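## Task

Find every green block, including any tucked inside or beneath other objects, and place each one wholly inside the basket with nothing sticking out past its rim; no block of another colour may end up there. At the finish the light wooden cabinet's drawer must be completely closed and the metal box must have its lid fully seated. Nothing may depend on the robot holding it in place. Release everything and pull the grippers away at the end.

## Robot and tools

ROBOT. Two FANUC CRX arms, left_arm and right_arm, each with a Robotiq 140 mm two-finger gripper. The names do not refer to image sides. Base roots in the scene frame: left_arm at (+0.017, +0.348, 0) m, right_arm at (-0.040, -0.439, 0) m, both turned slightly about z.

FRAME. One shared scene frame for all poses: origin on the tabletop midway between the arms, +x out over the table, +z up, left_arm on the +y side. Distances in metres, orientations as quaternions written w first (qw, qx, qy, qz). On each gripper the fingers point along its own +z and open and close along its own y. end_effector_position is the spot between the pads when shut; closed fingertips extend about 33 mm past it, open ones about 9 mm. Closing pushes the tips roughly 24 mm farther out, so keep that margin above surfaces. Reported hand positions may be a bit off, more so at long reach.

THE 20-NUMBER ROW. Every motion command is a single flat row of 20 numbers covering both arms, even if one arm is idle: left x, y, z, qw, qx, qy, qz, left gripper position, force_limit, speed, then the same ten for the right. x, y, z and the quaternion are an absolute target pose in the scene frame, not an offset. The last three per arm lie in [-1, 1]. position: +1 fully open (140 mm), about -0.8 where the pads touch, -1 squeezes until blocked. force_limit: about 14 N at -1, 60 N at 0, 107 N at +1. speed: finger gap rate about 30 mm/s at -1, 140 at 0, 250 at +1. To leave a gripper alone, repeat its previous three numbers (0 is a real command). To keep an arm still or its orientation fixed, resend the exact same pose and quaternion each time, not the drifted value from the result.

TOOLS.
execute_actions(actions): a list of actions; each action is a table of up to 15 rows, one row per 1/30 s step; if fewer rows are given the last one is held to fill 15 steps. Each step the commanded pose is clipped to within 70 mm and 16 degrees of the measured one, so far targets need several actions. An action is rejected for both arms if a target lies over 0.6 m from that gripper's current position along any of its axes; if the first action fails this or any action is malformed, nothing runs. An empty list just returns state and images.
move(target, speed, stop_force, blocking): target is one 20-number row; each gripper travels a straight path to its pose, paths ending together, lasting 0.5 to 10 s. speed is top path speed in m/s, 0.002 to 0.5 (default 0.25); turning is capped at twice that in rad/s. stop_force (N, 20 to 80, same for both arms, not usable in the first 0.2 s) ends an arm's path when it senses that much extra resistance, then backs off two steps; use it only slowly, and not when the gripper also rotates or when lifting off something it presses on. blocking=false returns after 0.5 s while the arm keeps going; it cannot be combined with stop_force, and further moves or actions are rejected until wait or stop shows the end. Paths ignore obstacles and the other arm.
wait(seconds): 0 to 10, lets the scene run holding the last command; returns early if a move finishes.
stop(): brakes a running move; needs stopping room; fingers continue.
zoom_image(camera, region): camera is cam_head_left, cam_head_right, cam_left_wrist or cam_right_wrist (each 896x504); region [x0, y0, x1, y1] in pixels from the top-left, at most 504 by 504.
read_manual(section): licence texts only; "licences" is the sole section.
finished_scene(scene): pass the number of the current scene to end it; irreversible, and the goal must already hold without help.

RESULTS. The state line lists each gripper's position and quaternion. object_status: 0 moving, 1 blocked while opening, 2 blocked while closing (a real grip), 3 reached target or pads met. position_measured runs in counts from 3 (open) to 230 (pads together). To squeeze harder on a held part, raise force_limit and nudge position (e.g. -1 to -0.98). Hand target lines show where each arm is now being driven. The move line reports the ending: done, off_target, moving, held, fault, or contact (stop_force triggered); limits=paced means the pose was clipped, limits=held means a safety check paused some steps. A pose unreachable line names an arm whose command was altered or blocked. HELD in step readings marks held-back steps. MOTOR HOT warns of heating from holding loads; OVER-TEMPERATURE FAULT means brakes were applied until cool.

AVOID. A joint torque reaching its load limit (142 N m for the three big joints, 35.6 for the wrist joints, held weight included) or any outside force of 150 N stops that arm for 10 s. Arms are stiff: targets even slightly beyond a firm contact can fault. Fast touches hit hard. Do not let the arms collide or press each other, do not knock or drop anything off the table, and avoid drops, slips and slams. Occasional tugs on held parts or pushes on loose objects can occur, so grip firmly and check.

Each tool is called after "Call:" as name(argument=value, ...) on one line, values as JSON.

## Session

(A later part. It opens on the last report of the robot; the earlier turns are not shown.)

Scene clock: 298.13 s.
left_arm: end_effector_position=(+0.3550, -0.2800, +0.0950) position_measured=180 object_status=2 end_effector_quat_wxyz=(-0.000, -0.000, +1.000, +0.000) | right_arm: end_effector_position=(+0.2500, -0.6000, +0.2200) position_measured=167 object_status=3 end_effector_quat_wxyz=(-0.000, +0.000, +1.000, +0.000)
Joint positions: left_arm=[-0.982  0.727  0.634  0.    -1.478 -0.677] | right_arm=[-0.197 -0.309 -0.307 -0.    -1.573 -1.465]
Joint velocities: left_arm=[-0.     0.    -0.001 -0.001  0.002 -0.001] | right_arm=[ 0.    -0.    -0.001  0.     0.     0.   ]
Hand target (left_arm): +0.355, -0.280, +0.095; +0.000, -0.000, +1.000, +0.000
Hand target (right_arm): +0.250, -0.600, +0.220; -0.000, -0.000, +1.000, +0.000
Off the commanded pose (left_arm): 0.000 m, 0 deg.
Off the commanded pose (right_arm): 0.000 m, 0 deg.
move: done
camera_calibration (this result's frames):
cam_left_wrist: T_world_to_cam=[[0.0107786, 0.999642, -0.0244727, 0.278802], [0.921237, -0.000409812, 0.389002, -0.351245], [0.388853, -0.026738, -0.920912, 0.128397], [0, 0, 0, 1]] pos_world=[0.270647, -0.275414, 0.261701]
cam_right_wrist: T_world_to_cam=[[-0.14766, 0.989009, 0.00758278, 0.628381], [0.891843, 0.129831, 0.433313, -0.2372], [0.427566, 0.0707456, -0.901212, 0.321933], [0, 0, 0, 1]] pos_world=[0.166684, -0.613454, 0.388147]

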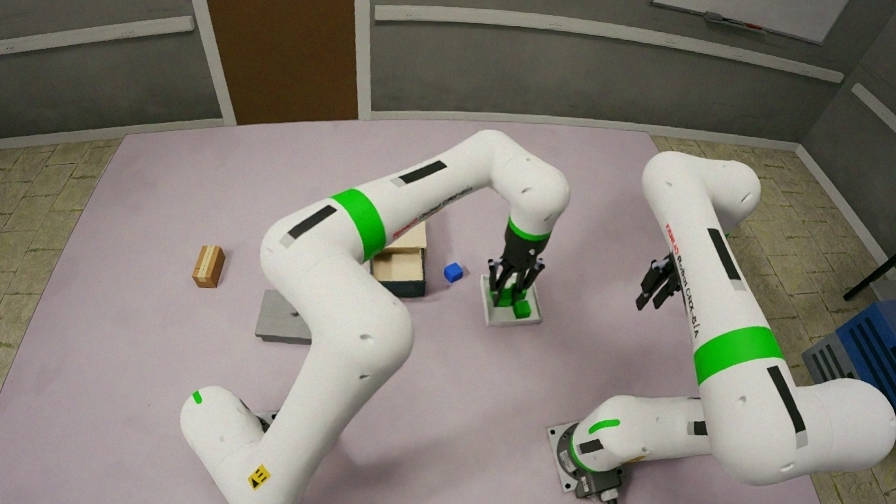

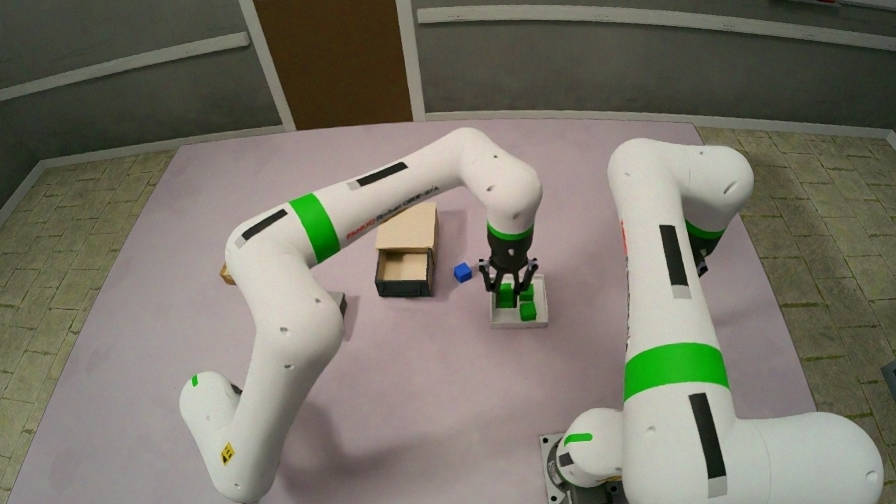

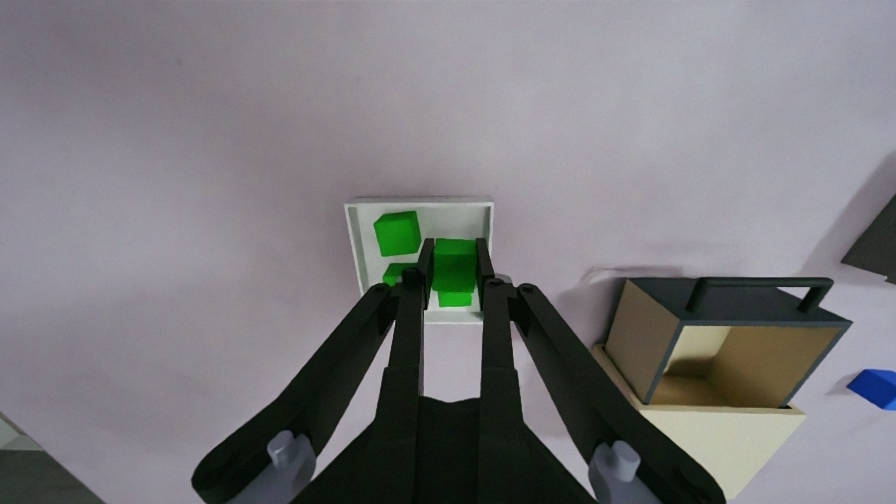

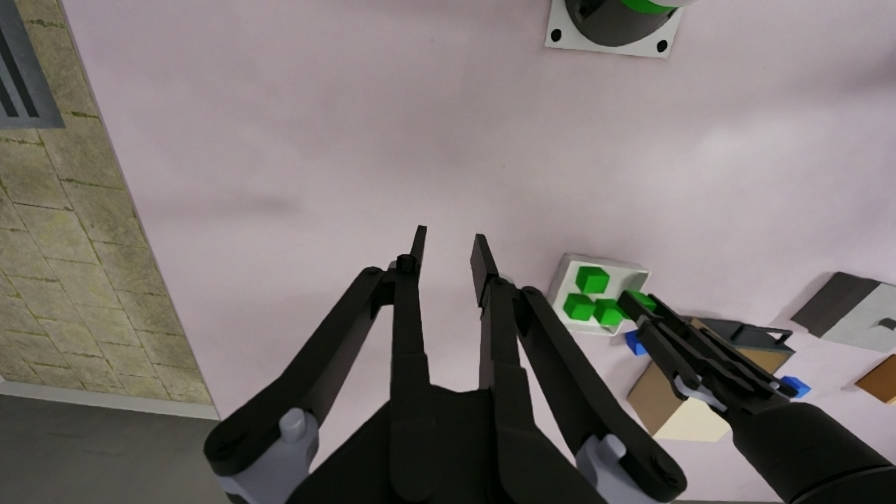

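Call:
move(target=[0.344,-0.285,0.067,0,0,1,0,-1,0,-0.3,0.25,-0.60,0.22,0,0,1,0,-0.3,0,-0.3], speed=0.06)

Call:
move(target=[0.344,-0.285,0.067,0,0,1,0,-0.3,0,-0.3,0.25,-0.60,0.22,0,0,1,0,-0.3,0,-0.3], speed=0.06)

Call:
move(target=[0.344,-0.285,0.14,0,0,1,0,-0.3,0,-0.3,0.25,-0.60,0.22,0,0,1,0,-0.3,0,-0.3], speed=0.12)

Scene clock: 310.37 s.
left_arm: end_effector_position=(+0.3441, -0.2850, +0.0670) position_measured=180 object_status=2 end_effector_quat_wxyz=(+0.000, -0.000, +1.000, +0.000) | right_arm: end_effector_position=(+0.2500, -0.6000, +0.2200) position_measured=167 object_status=3 end_effector_quat_wxyz=(-0.000, -0.000, +1.000, +0.000)
Joint positions: left_arm=[-0.999  0.735  0.582 -0.    -1.418 -0.66 ] | right_arm=[-0.197 -0.309 -0.307 -0.    -1.573 -1.465]
Joint velocities: left_arm=[-0.    -0.    -0.001 -0.    -0.     0.   ] | right_arm=[ 0.    -0.     0.001 -0.     0.002 -0.   ]
Hand target (left_arm): +0.344, -0.285, +0.067; +0.000, -0.000, +1.000, +0.000
Hand target (right_arm): +0.250, -0.600, +0.220; +0.000, -0.000, +1.000, -0.000
Off the commanded pose (left_arm): 0.000 m, 0 deg.
Off the commanded pose (right_arm): 0.000 m, 0 deg.
move: done
camera_calibration (this result's frames):
cam_left_wrist: T_world_to_cam=[[0.0109038, 0.999643, -0.0243892, 0.283136], [0.921179, -0.000553749, 0.389138, -0.330322], [0.388985, -0.0267099, -0.920857, 0.10671], [0, 0, 0, 1]] pos_world=[0.25969, -0.280368, 0.233711]
cam_right_wrist: T_world_to_cam=[[-0.14766, 0.989009, 0.00758288, 0.628381], [0.891843, 0.129831, 0.433313, -0.2372], [0.427566, 0.0707457, -0.901212, 0.321933], [0, 0, 0, 1]] pos_world=[0.166684, -0.613454, 0.388147]

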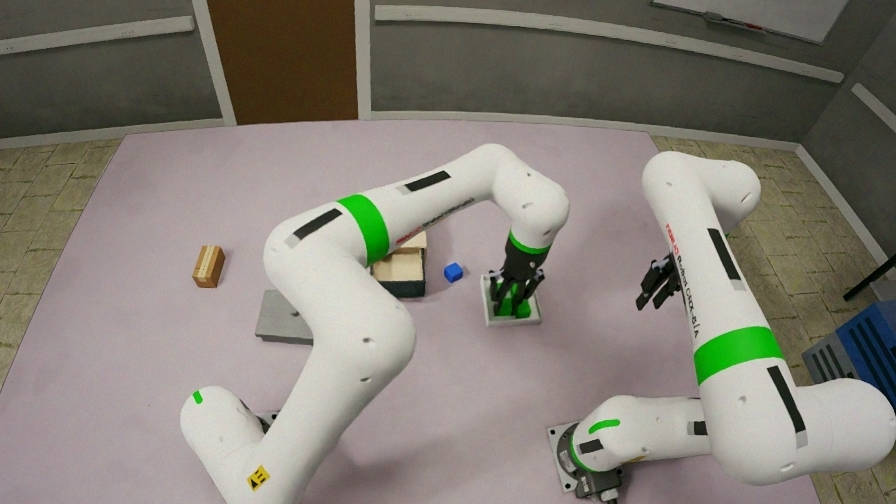

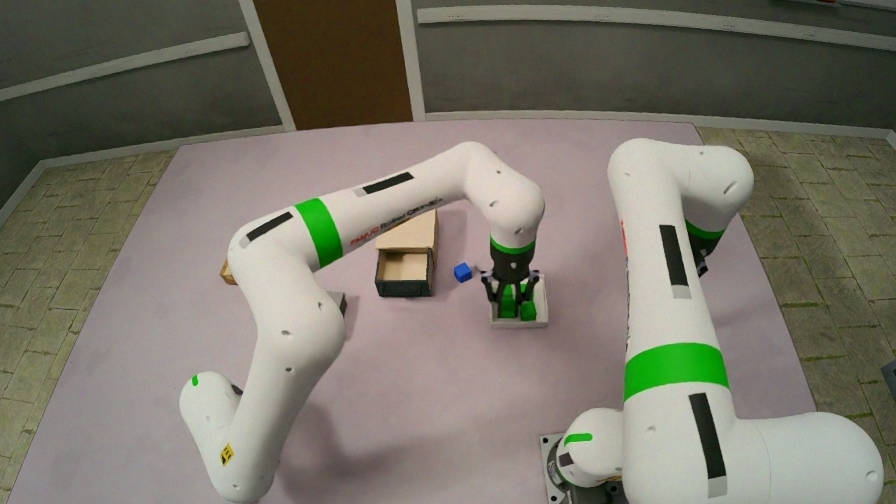

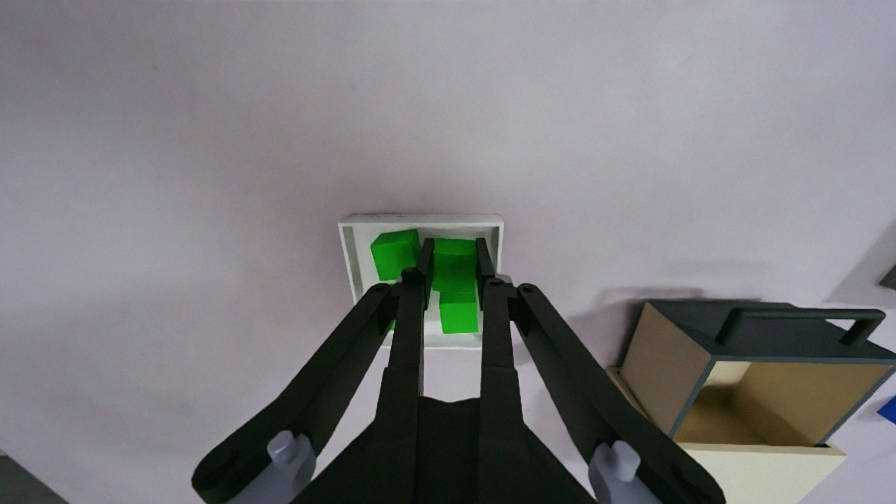

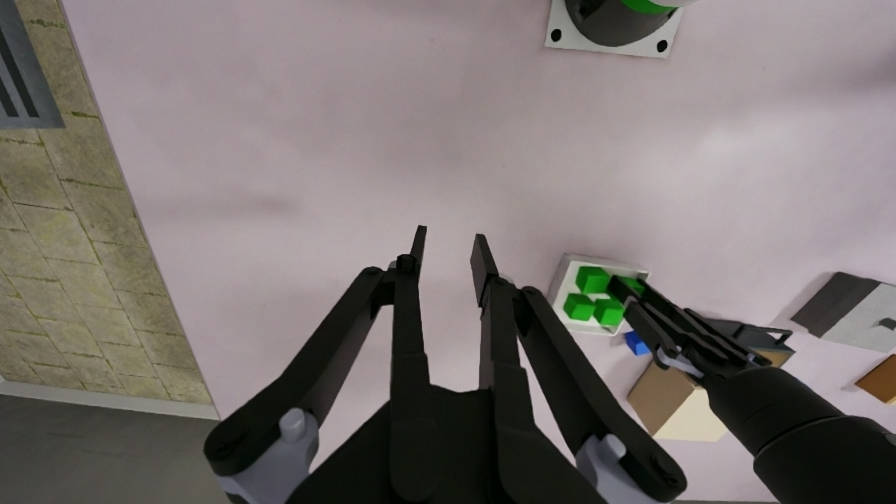

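Scene clock: 311.07 s.
left_arm: end_effector_position=(+0.3440, -0.2850, +0.0669) position_measured=167 object_status=3 end_effector_quat_wxyz=(+0.000, -0.000, +1.000, +0.000) | right_arm: end_effector_position=(+0.2500, -0.6000, +0.2200) position_measured=167 object_status=3 end_effector_quat_wxyz=(-0.000, +0.000, +1.000, +0.000)
Joint positions: left_arm=[-0.999  0.735  0.582 -0.    -1.418 -0.66 ] | right_arm=[-0.197 -0.309 -0.307 -0.    -1.573 -1.465]
Joint velocities: left_arm=[-0.    -0.     0.001 -0.    -0.001  0.   ] | right_arm=[ 0.    -0.    -0.    -0.    -0.001  0.   ]
Hand target (left_arm): +0.344, -0.285, +0.067; +0.000, -0.000, +1.000, +0.000
Hand target (right_arm): +0.250, -0.600, +0.220; +0.000, -0.000, +1.000, -0.000
Off the commanded pose (left_arm): 0.000 m, 0 deg.
Off the commanded pose (right_arm): 0.000 m, 0 deg.
move: done
camera_calibration (this result's frames):
cam_left_wrist: T_world_to_cam=[[0.0109154, 0.999644, -0.024328, 0.2831], [0.921198, -0.0005896, 0.389094, -0.330273], [0.388941, -0.026658, -0.920877, 0.106681], [0, 0, 0, 1]] pos_world=[0.259664, -0.28035, 0.233635]
cam_right_wrist: T_world_to_cam=[[-0.147659, 0.989009, 0.00758298, 0.628381], [0.891843, 0.12983, 0.433313, -0.2372], [0.427566, 0.0707455, -0.901212, 0.321933], [0, 0, 0, 1]] pos_world=[0.166684, -0.613454, 0.388147]

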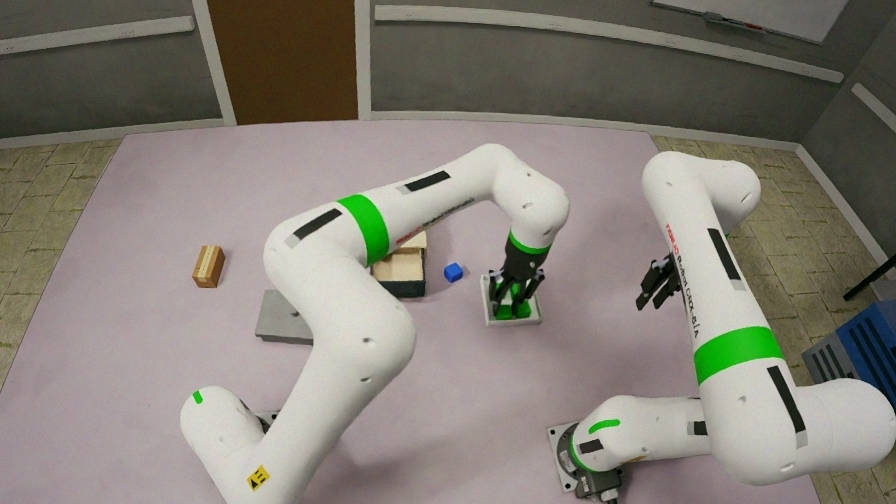

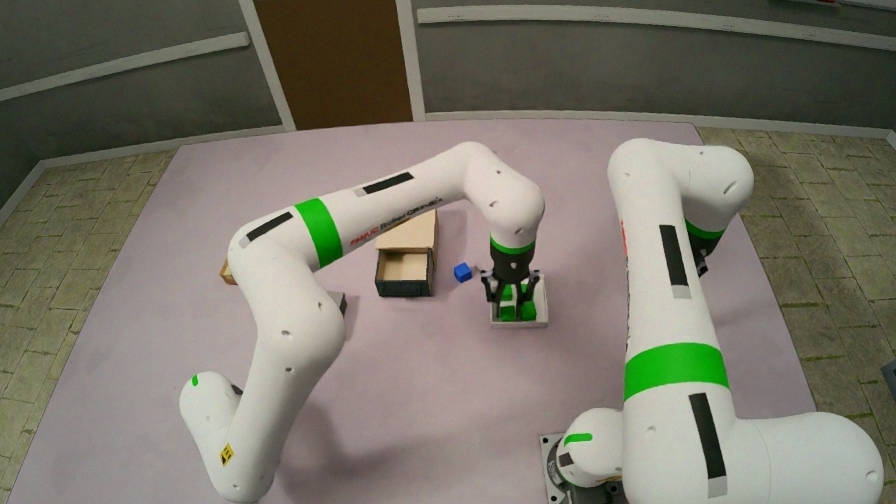

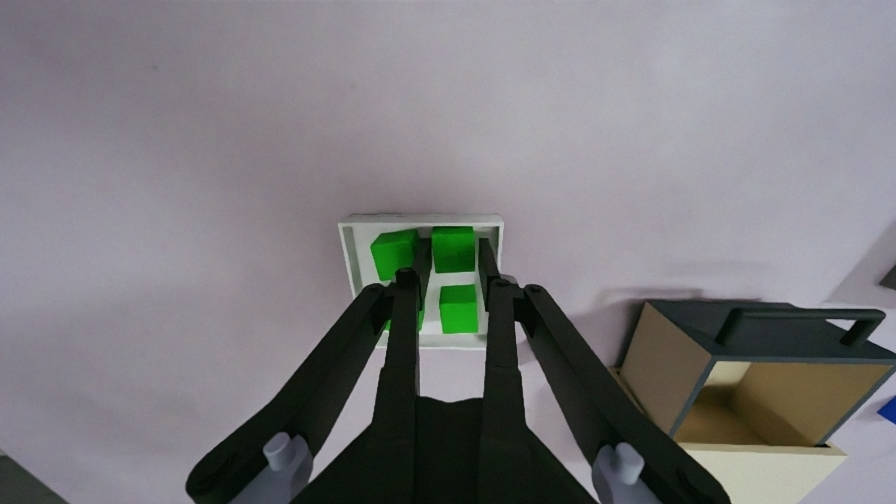

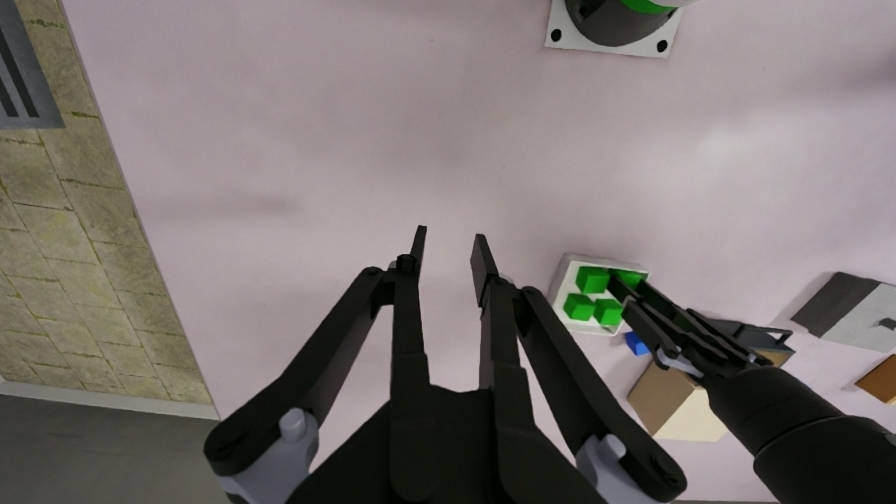

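Scene clock: 312.00 s.
left_arm: end_effector_position=(+0.3439, -0.2850, +0.1401) position_measured=167 object_status=3 end_effector_quat_wxyz=(-0.000, +0.000, +1.000, -0.000) | right_arm: end_effector_position=(+0.2500, -0.6000, +0.2200) position_measured=167 object_status=3 end_effector_quat_wxyz=(-0.000, -0.000, +1.000, +0.000)
Joint positions: left_arm=[-0.999  0.718  0.725  0.    -1.578 -0.661] | right_arm=[-0.197 -0.309 -0.307 -0.    -1.573 -1.465]
Joint velocities: left_arm=[ 0.     0.002  0.001 -0.001 -0.     0.   ] | right_arm=[ 0.     0.001 -0.    -0.    -0.    -0.001]
Hand target (left_arm): +0.344, -0.285, +0.140; -0.000, +0.000, +1.000, -0.000
Hand target (right_arm): +0.250, -0.600, +0.220; +0.000, -0.000, +1.000, -0.000
Off the commanded pose (left_arm): 0.000 m, 0 deg.
Off the commanded pose (right_arm): 0.000 m, 0 deg.
move: done
camera_calibration (this result's frames):
cam_left_wrist: T_world_to_cam=[[0.0112725, 0.999631, -0.0247332, 0.284877], [0.921248, -0.000764449, 0.388975, -0.358709], [0.388813, -0.0271701, -0.920916, 0.174043], [0, 0, 0, 1]] pos_world=[0.259578, -0.280318, 0.306853]
cam_right_wrist: T_world_to_cam=[[-0.14766, 0.989009, 0.00758288, 0.628381], [0.891843, 0.129831, 0.433313, -0.2372], [0.427566, 0.0707457, -0.901212, 0.321934], [0, 0, 0, 1]] pos_world=[0.166684, -0.613454, 0.388147]

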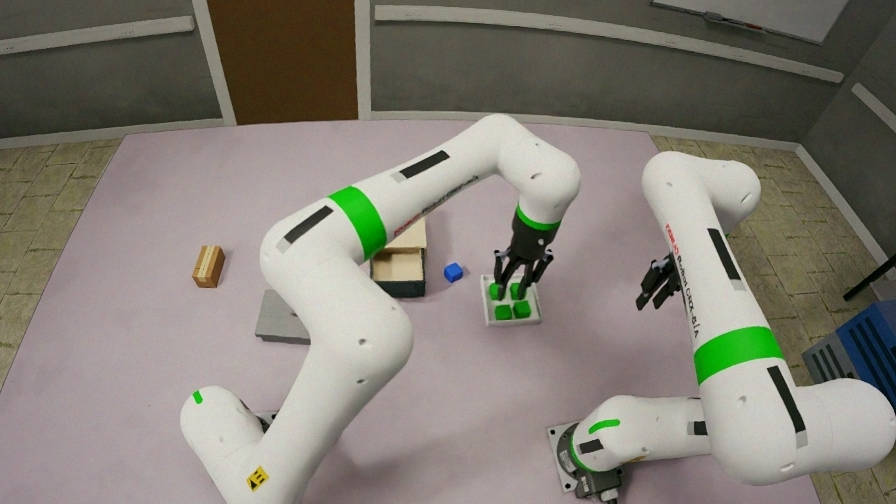

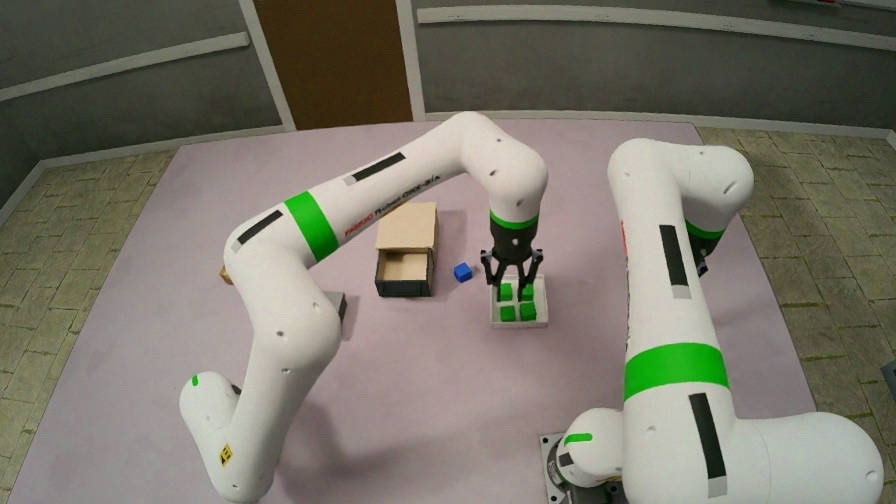

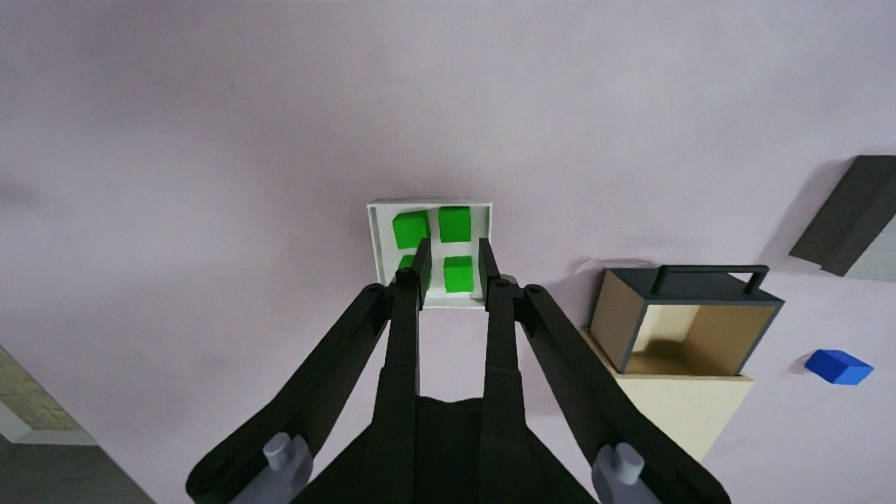

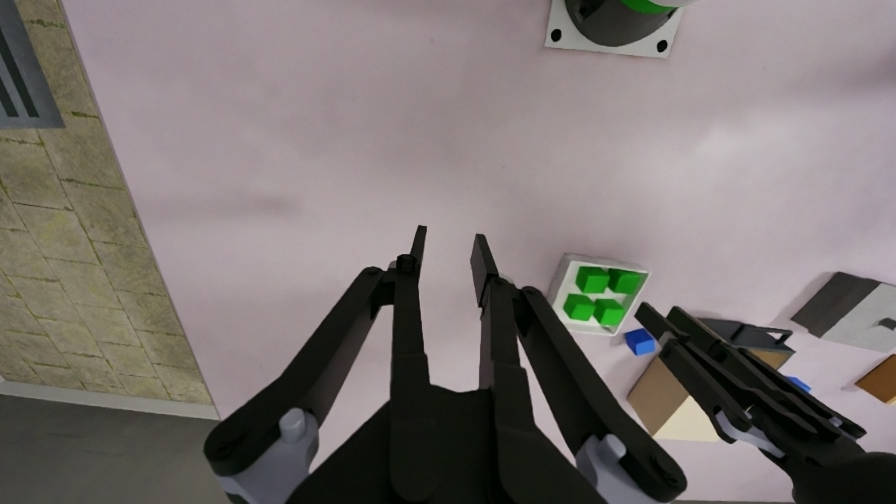

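Now the drawer.

Call:
move(target=[0.33,-0.006,0.10,0,0,1,0,-0.9,0,0,0.25,-0.60,0.22,0,0,1,0,-0.3,0,-0.3], speed=0.25)

Call:
move(target=[0.33,-0.006,0.066,0,0,1,0,-0.9,0,0,0.25,-0.60,0.22,0,0,1,0,-0.3,0,-0.3], speed=0.1)

Call:
move(target=[0.465,-0.006,0.066,0,0,1,0,-0.9,0,0,0.25,-0.60,0.22,0,0,1,0,-0.3,0,-0.3], speed=0.06)

Scene clock: 322.00 s.
left_arm: end_effector_position=(+0.3294, -0.0064, +0.0999) position_measured=233 object_status=3 end_effector_quat_wxyz=(-0.000, -0.000, +1.000, -0.000) | right_arm: end_effector_position=(+0.2500, -0.6000, +0.2200) position_measured=167 object_status=3 end_effector_quat_wxyz=(-0.000, +0.000, +1.000, +0.000)
Joint positions: left_arm=[-0.657  0.111 -0.211  0.001 -1.248 -1.002] | right_arm=[-0.197 -0.309 -0.307 -0.    -1.573 -1.465]
Joint velocities: left_arm=[ 0.001 -0.001 -0.001 -0.     0.002 -0.001] | right_arm=[-0.001 -0.001 -0.001 -0.    -0.     0.   ]
Hand target (left_arm): +0.329, -0.006, +0.100; -0.000, -0.000, +1.000, -0.000
Hand target (right_arm): +0.250, -0.600, +0.220; +0.000, -0.000, +1.000, -0.000
Off the commanded pose (left_arm): 0.001 m, 0 deg.
Off the commanded pose (right_arm): 0.000 m, 0 deg.
move: done
camera_calibration (this result's frames):
cam_left_wrist: T_world_to_cam=[[0.0106147, 0.999622, -0.0253676, 0.00582205], [0.921293, 0.0000854834, 0.388869, -0.329463], [0.388724, -0.0274987, -0.920944, 0.15024], [0, 0, 0, 1]] pos_world=[0.245069, -0.00166028, 0.266628]
cam_right_wrist: T_world_to_cam=[[-0.14766, 0.989009, 0.00758294, 0.628381], [0.891843, 0.129831, 0.433313, -0.2372], [0.427566, 0.0707457, -0.901212, 0.321934], [0, 0, 0, 1]] pos_world=[0.166684, -0.613454, 0.388147]

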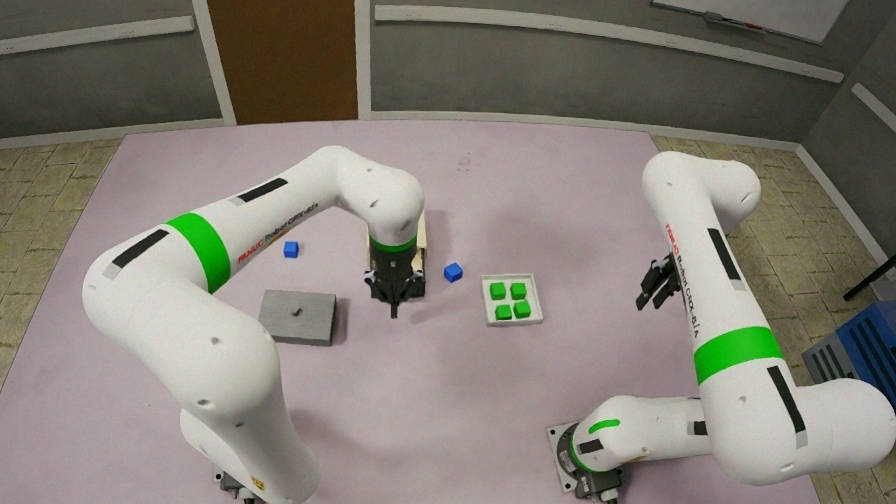

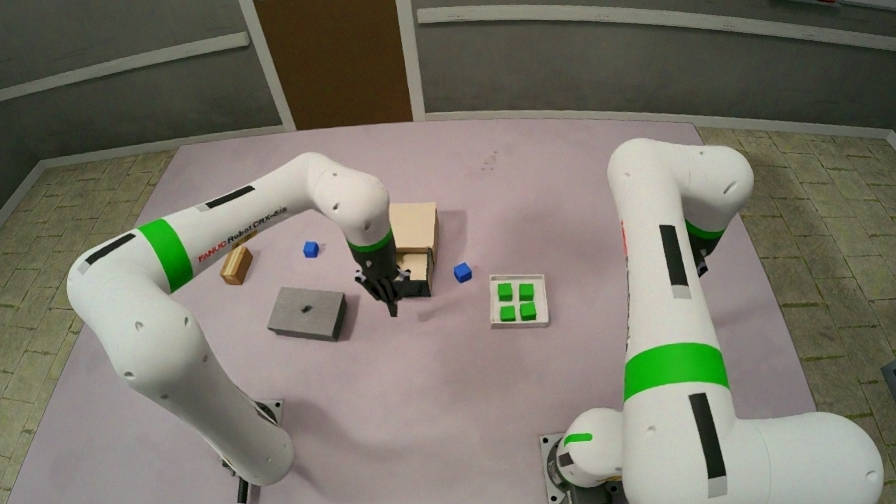

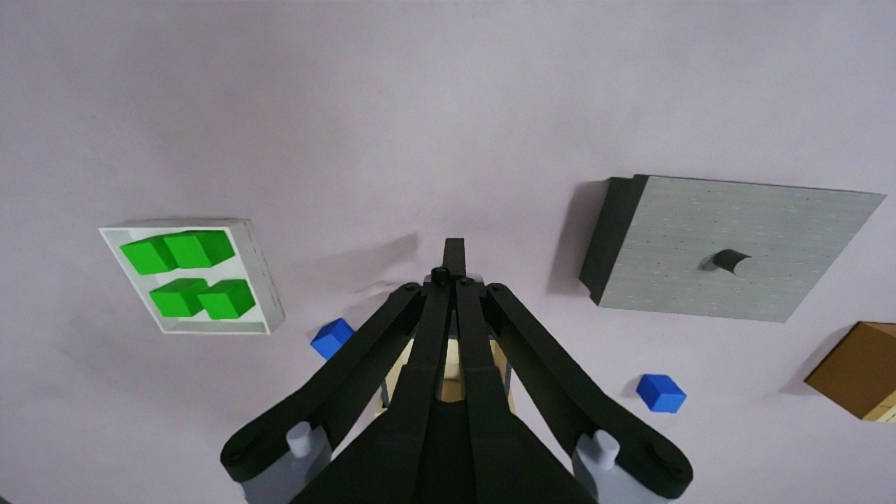

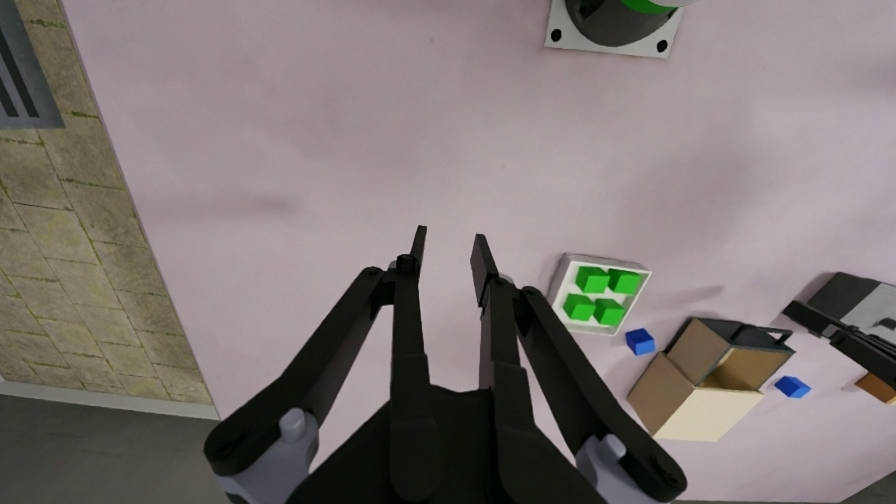

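Scene clock: 322.73 s.
left_arm: end_effector_position=(+0.3300, -0.0060, +0.0660) position_measured=233 object_status=3 end_effector_quat_wxyz=(+0.000, -0.000, +1.000, +0.000) | right_arm: end_effector_position=(+0.2500, -0.6000, +0.2200) position_measured=167 object_status=3 end_effector_quat_wxyz=(-0.000, -0.000, +1.000, +0.000)
Joint positions: left_arm=[-0.656  0.142 -0.26  -0.    -1.169 -1.003] | right_arm=[-0.197 -0.309 -0.307 -0.    -1.573 -1.465]
Joint velocities: left_arm=[ 0.     0.    -0.001 -0.     0.001  0.001] | right_arm=[-0.001  0.     0.    -0.    -0.001  0.001]
Hand target (left_arm): +0.330, -0.006, +0.066; +0.000, -0.000, +1.000, +0.000
Hand target (right_arm): +0.250, -0.600, +0.220; +0.000, -0.000, +1.000, -0.000
Off the commanded pose (left_arm): 0.000 m, 0 deg.
Off the commanded pose (right_arm): 0.000 m, 0 deg.
move: done
camera_calibration (this result's frames):
cam_left_wrist: T_world_to_cam=[[0.0109158, 0.999642, -0.0244321, 0.00435568], [0.921166, -0.000547231, 0.38917, -0.316876], [0.389017, -0.0267542, -0.920842, 0.118717], [0, 0, 0, 1]] pos_world=[0.245665, -0.00135134, 0.232745]
cam_right_wrist: T_world_to_cam=[[-0.14766, 0.989009, 0.0075828, 0.628381], [0.891843, 0.129831, 0.433313, -0.2372], [0.427566, 0.0707456, -0.901212, 0.321933], [0, 0, 0, 1]] pos_world=[0.166684, -0.613454, 0.388147]

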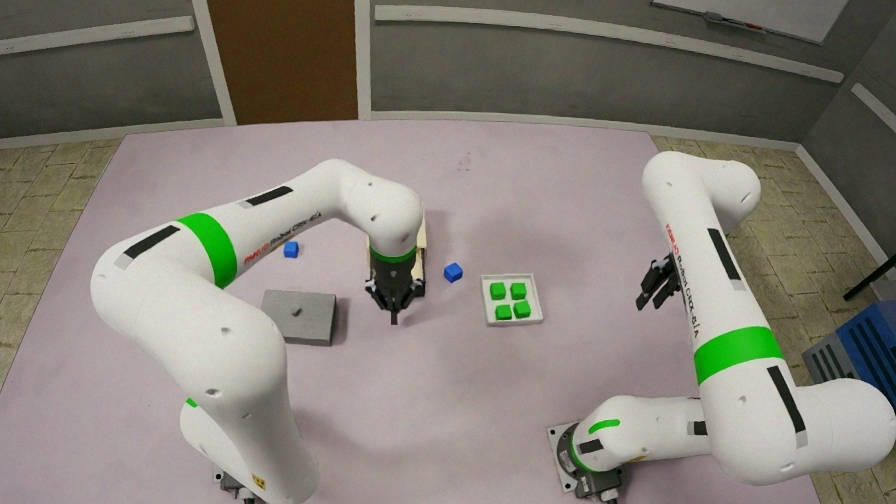

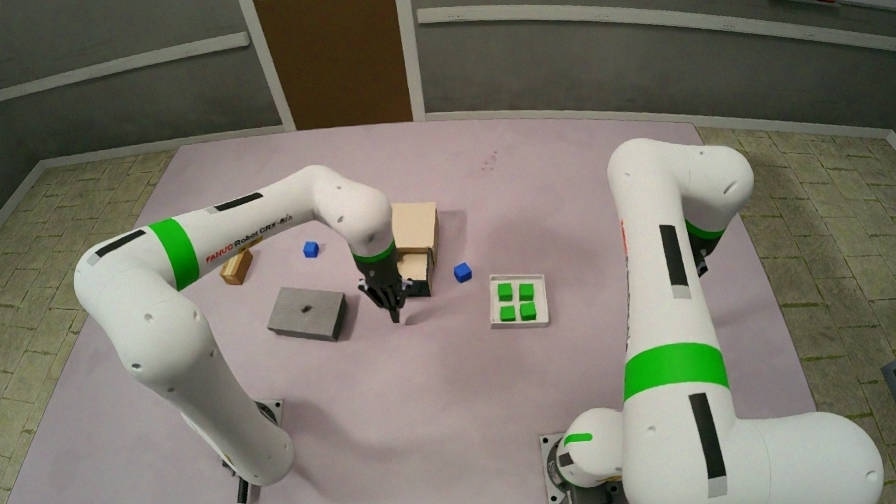

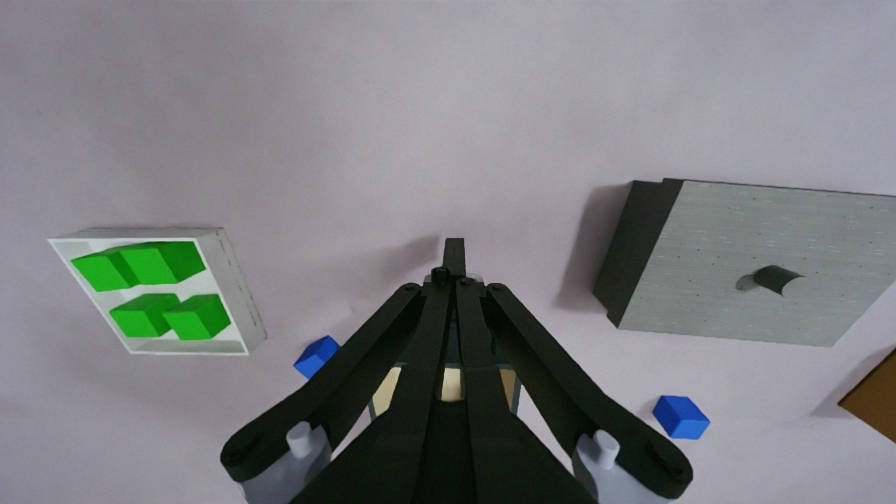

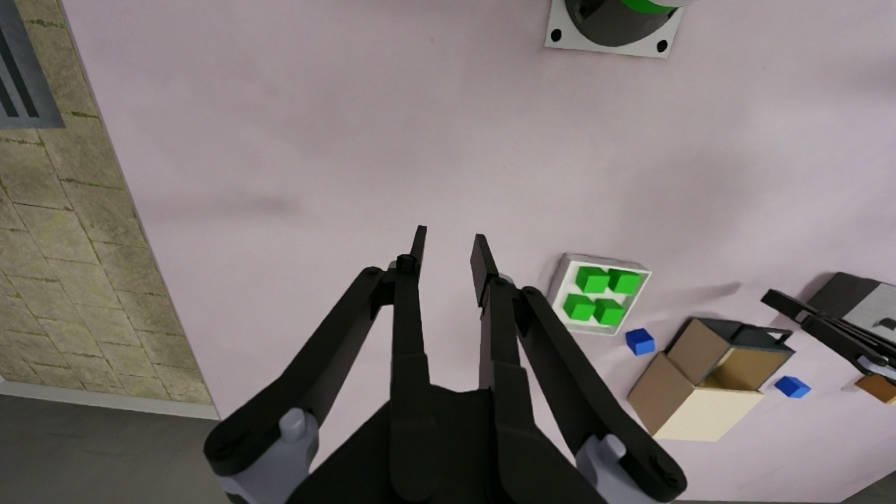

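Scene clock: 325.27 s.
left_arm: end_effector_position=(+0.4650, -0.0059, +0.0661) position_measured=233 object_status=3 end_effector_quat_wxyz=(-0.000, +0.000, +1.000, -0.000) | right_arm: end_effector_position=(+0.2500, -0.6000, +0.2200) position_measured=167 object_status=3 end_effector_quat_wxyz=(-0.000, +0.000, +1.000, +0.000)
Joint positions: left_arm=[-0.526  0.375  0.033  0.    -1.229 -1.133] | right_arm=[-0.197 -0.309 -0.307 -0.    -1.573 -1.465]
Joint velocities: left_arm=[ 0.    -0.     0.     0.    -0.002  0.   ] | right_arm=[ 0.  0.  0. -0. -0.  0.]
Hand target (left_arm): +0.465, -0.006, +0.066; -0.000, +0.000, +1.000, -0.000
Hand target (right_arm): +0.250, -0.600, +0.220; +0.000, -0.000, +1.000, -0.000
Off the commanded pose (left_arm): 0.000 m, 0 deg.
Off the commanded pose (right_arm): 0.000 m, 0 deg.
move: done
camera_calibration (this result's frames):
cam_left_wrist: T_world_to_cam=[[0.0110763, 0.999628, -0.024905, 0.00278367], [0.921219, -0.000514815, 0.389043, -0.441192], [0.388886, -0.0272521, -0.920883, 0.0663187], [0, 0, 0, 1]] pos_world=[0.380613, -0.00120244, 0.232784]
cam_right_wrist: T_world_to_cam=[[-0.14766, 0.989009, 0.00758277, 0.628381], [0.891843, 0.129831, 0.433313, -0.2372], [0.427566, 0.0707456, -0.901212, 0.321933], [0, 0, 0, 1]] pos_world=[0.166684, -0.613454, 0.388147]

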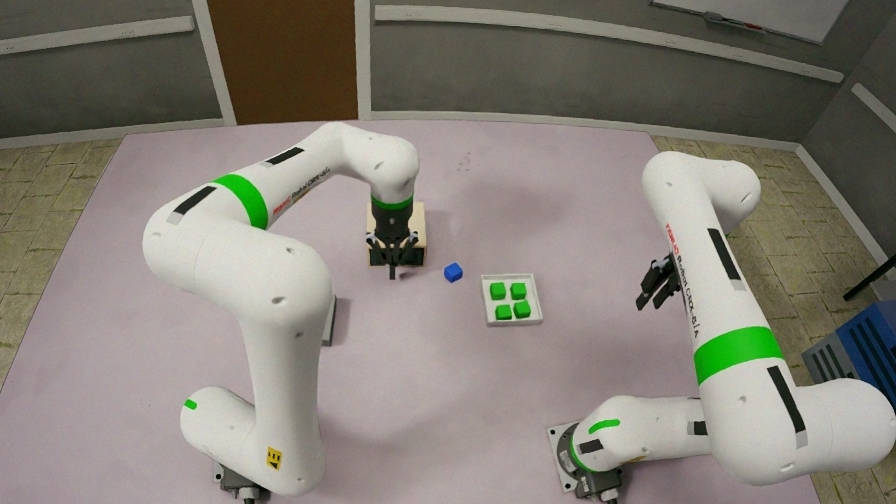

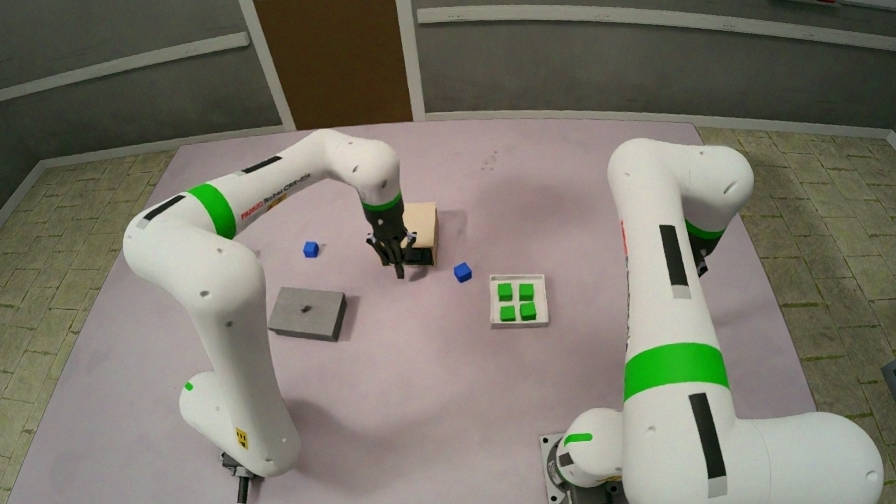

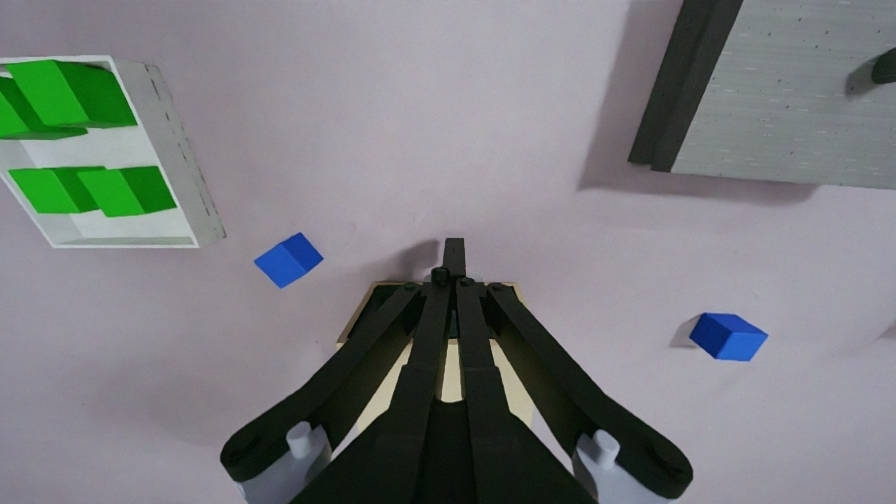

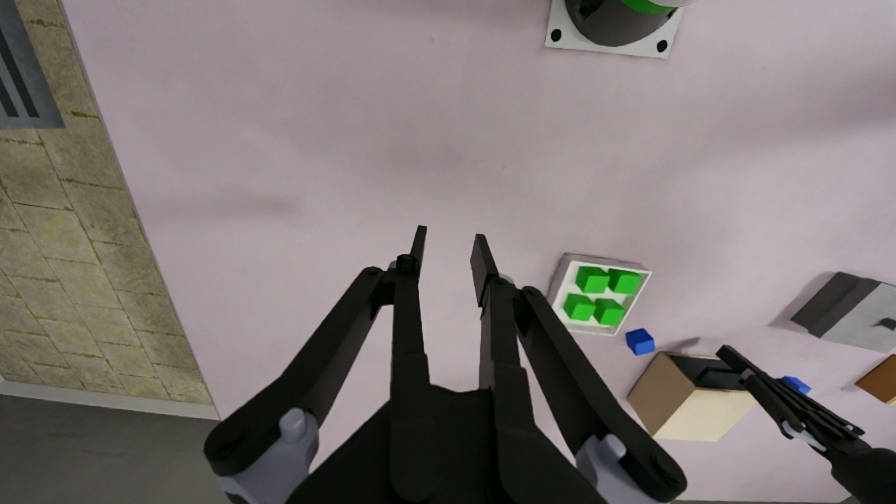

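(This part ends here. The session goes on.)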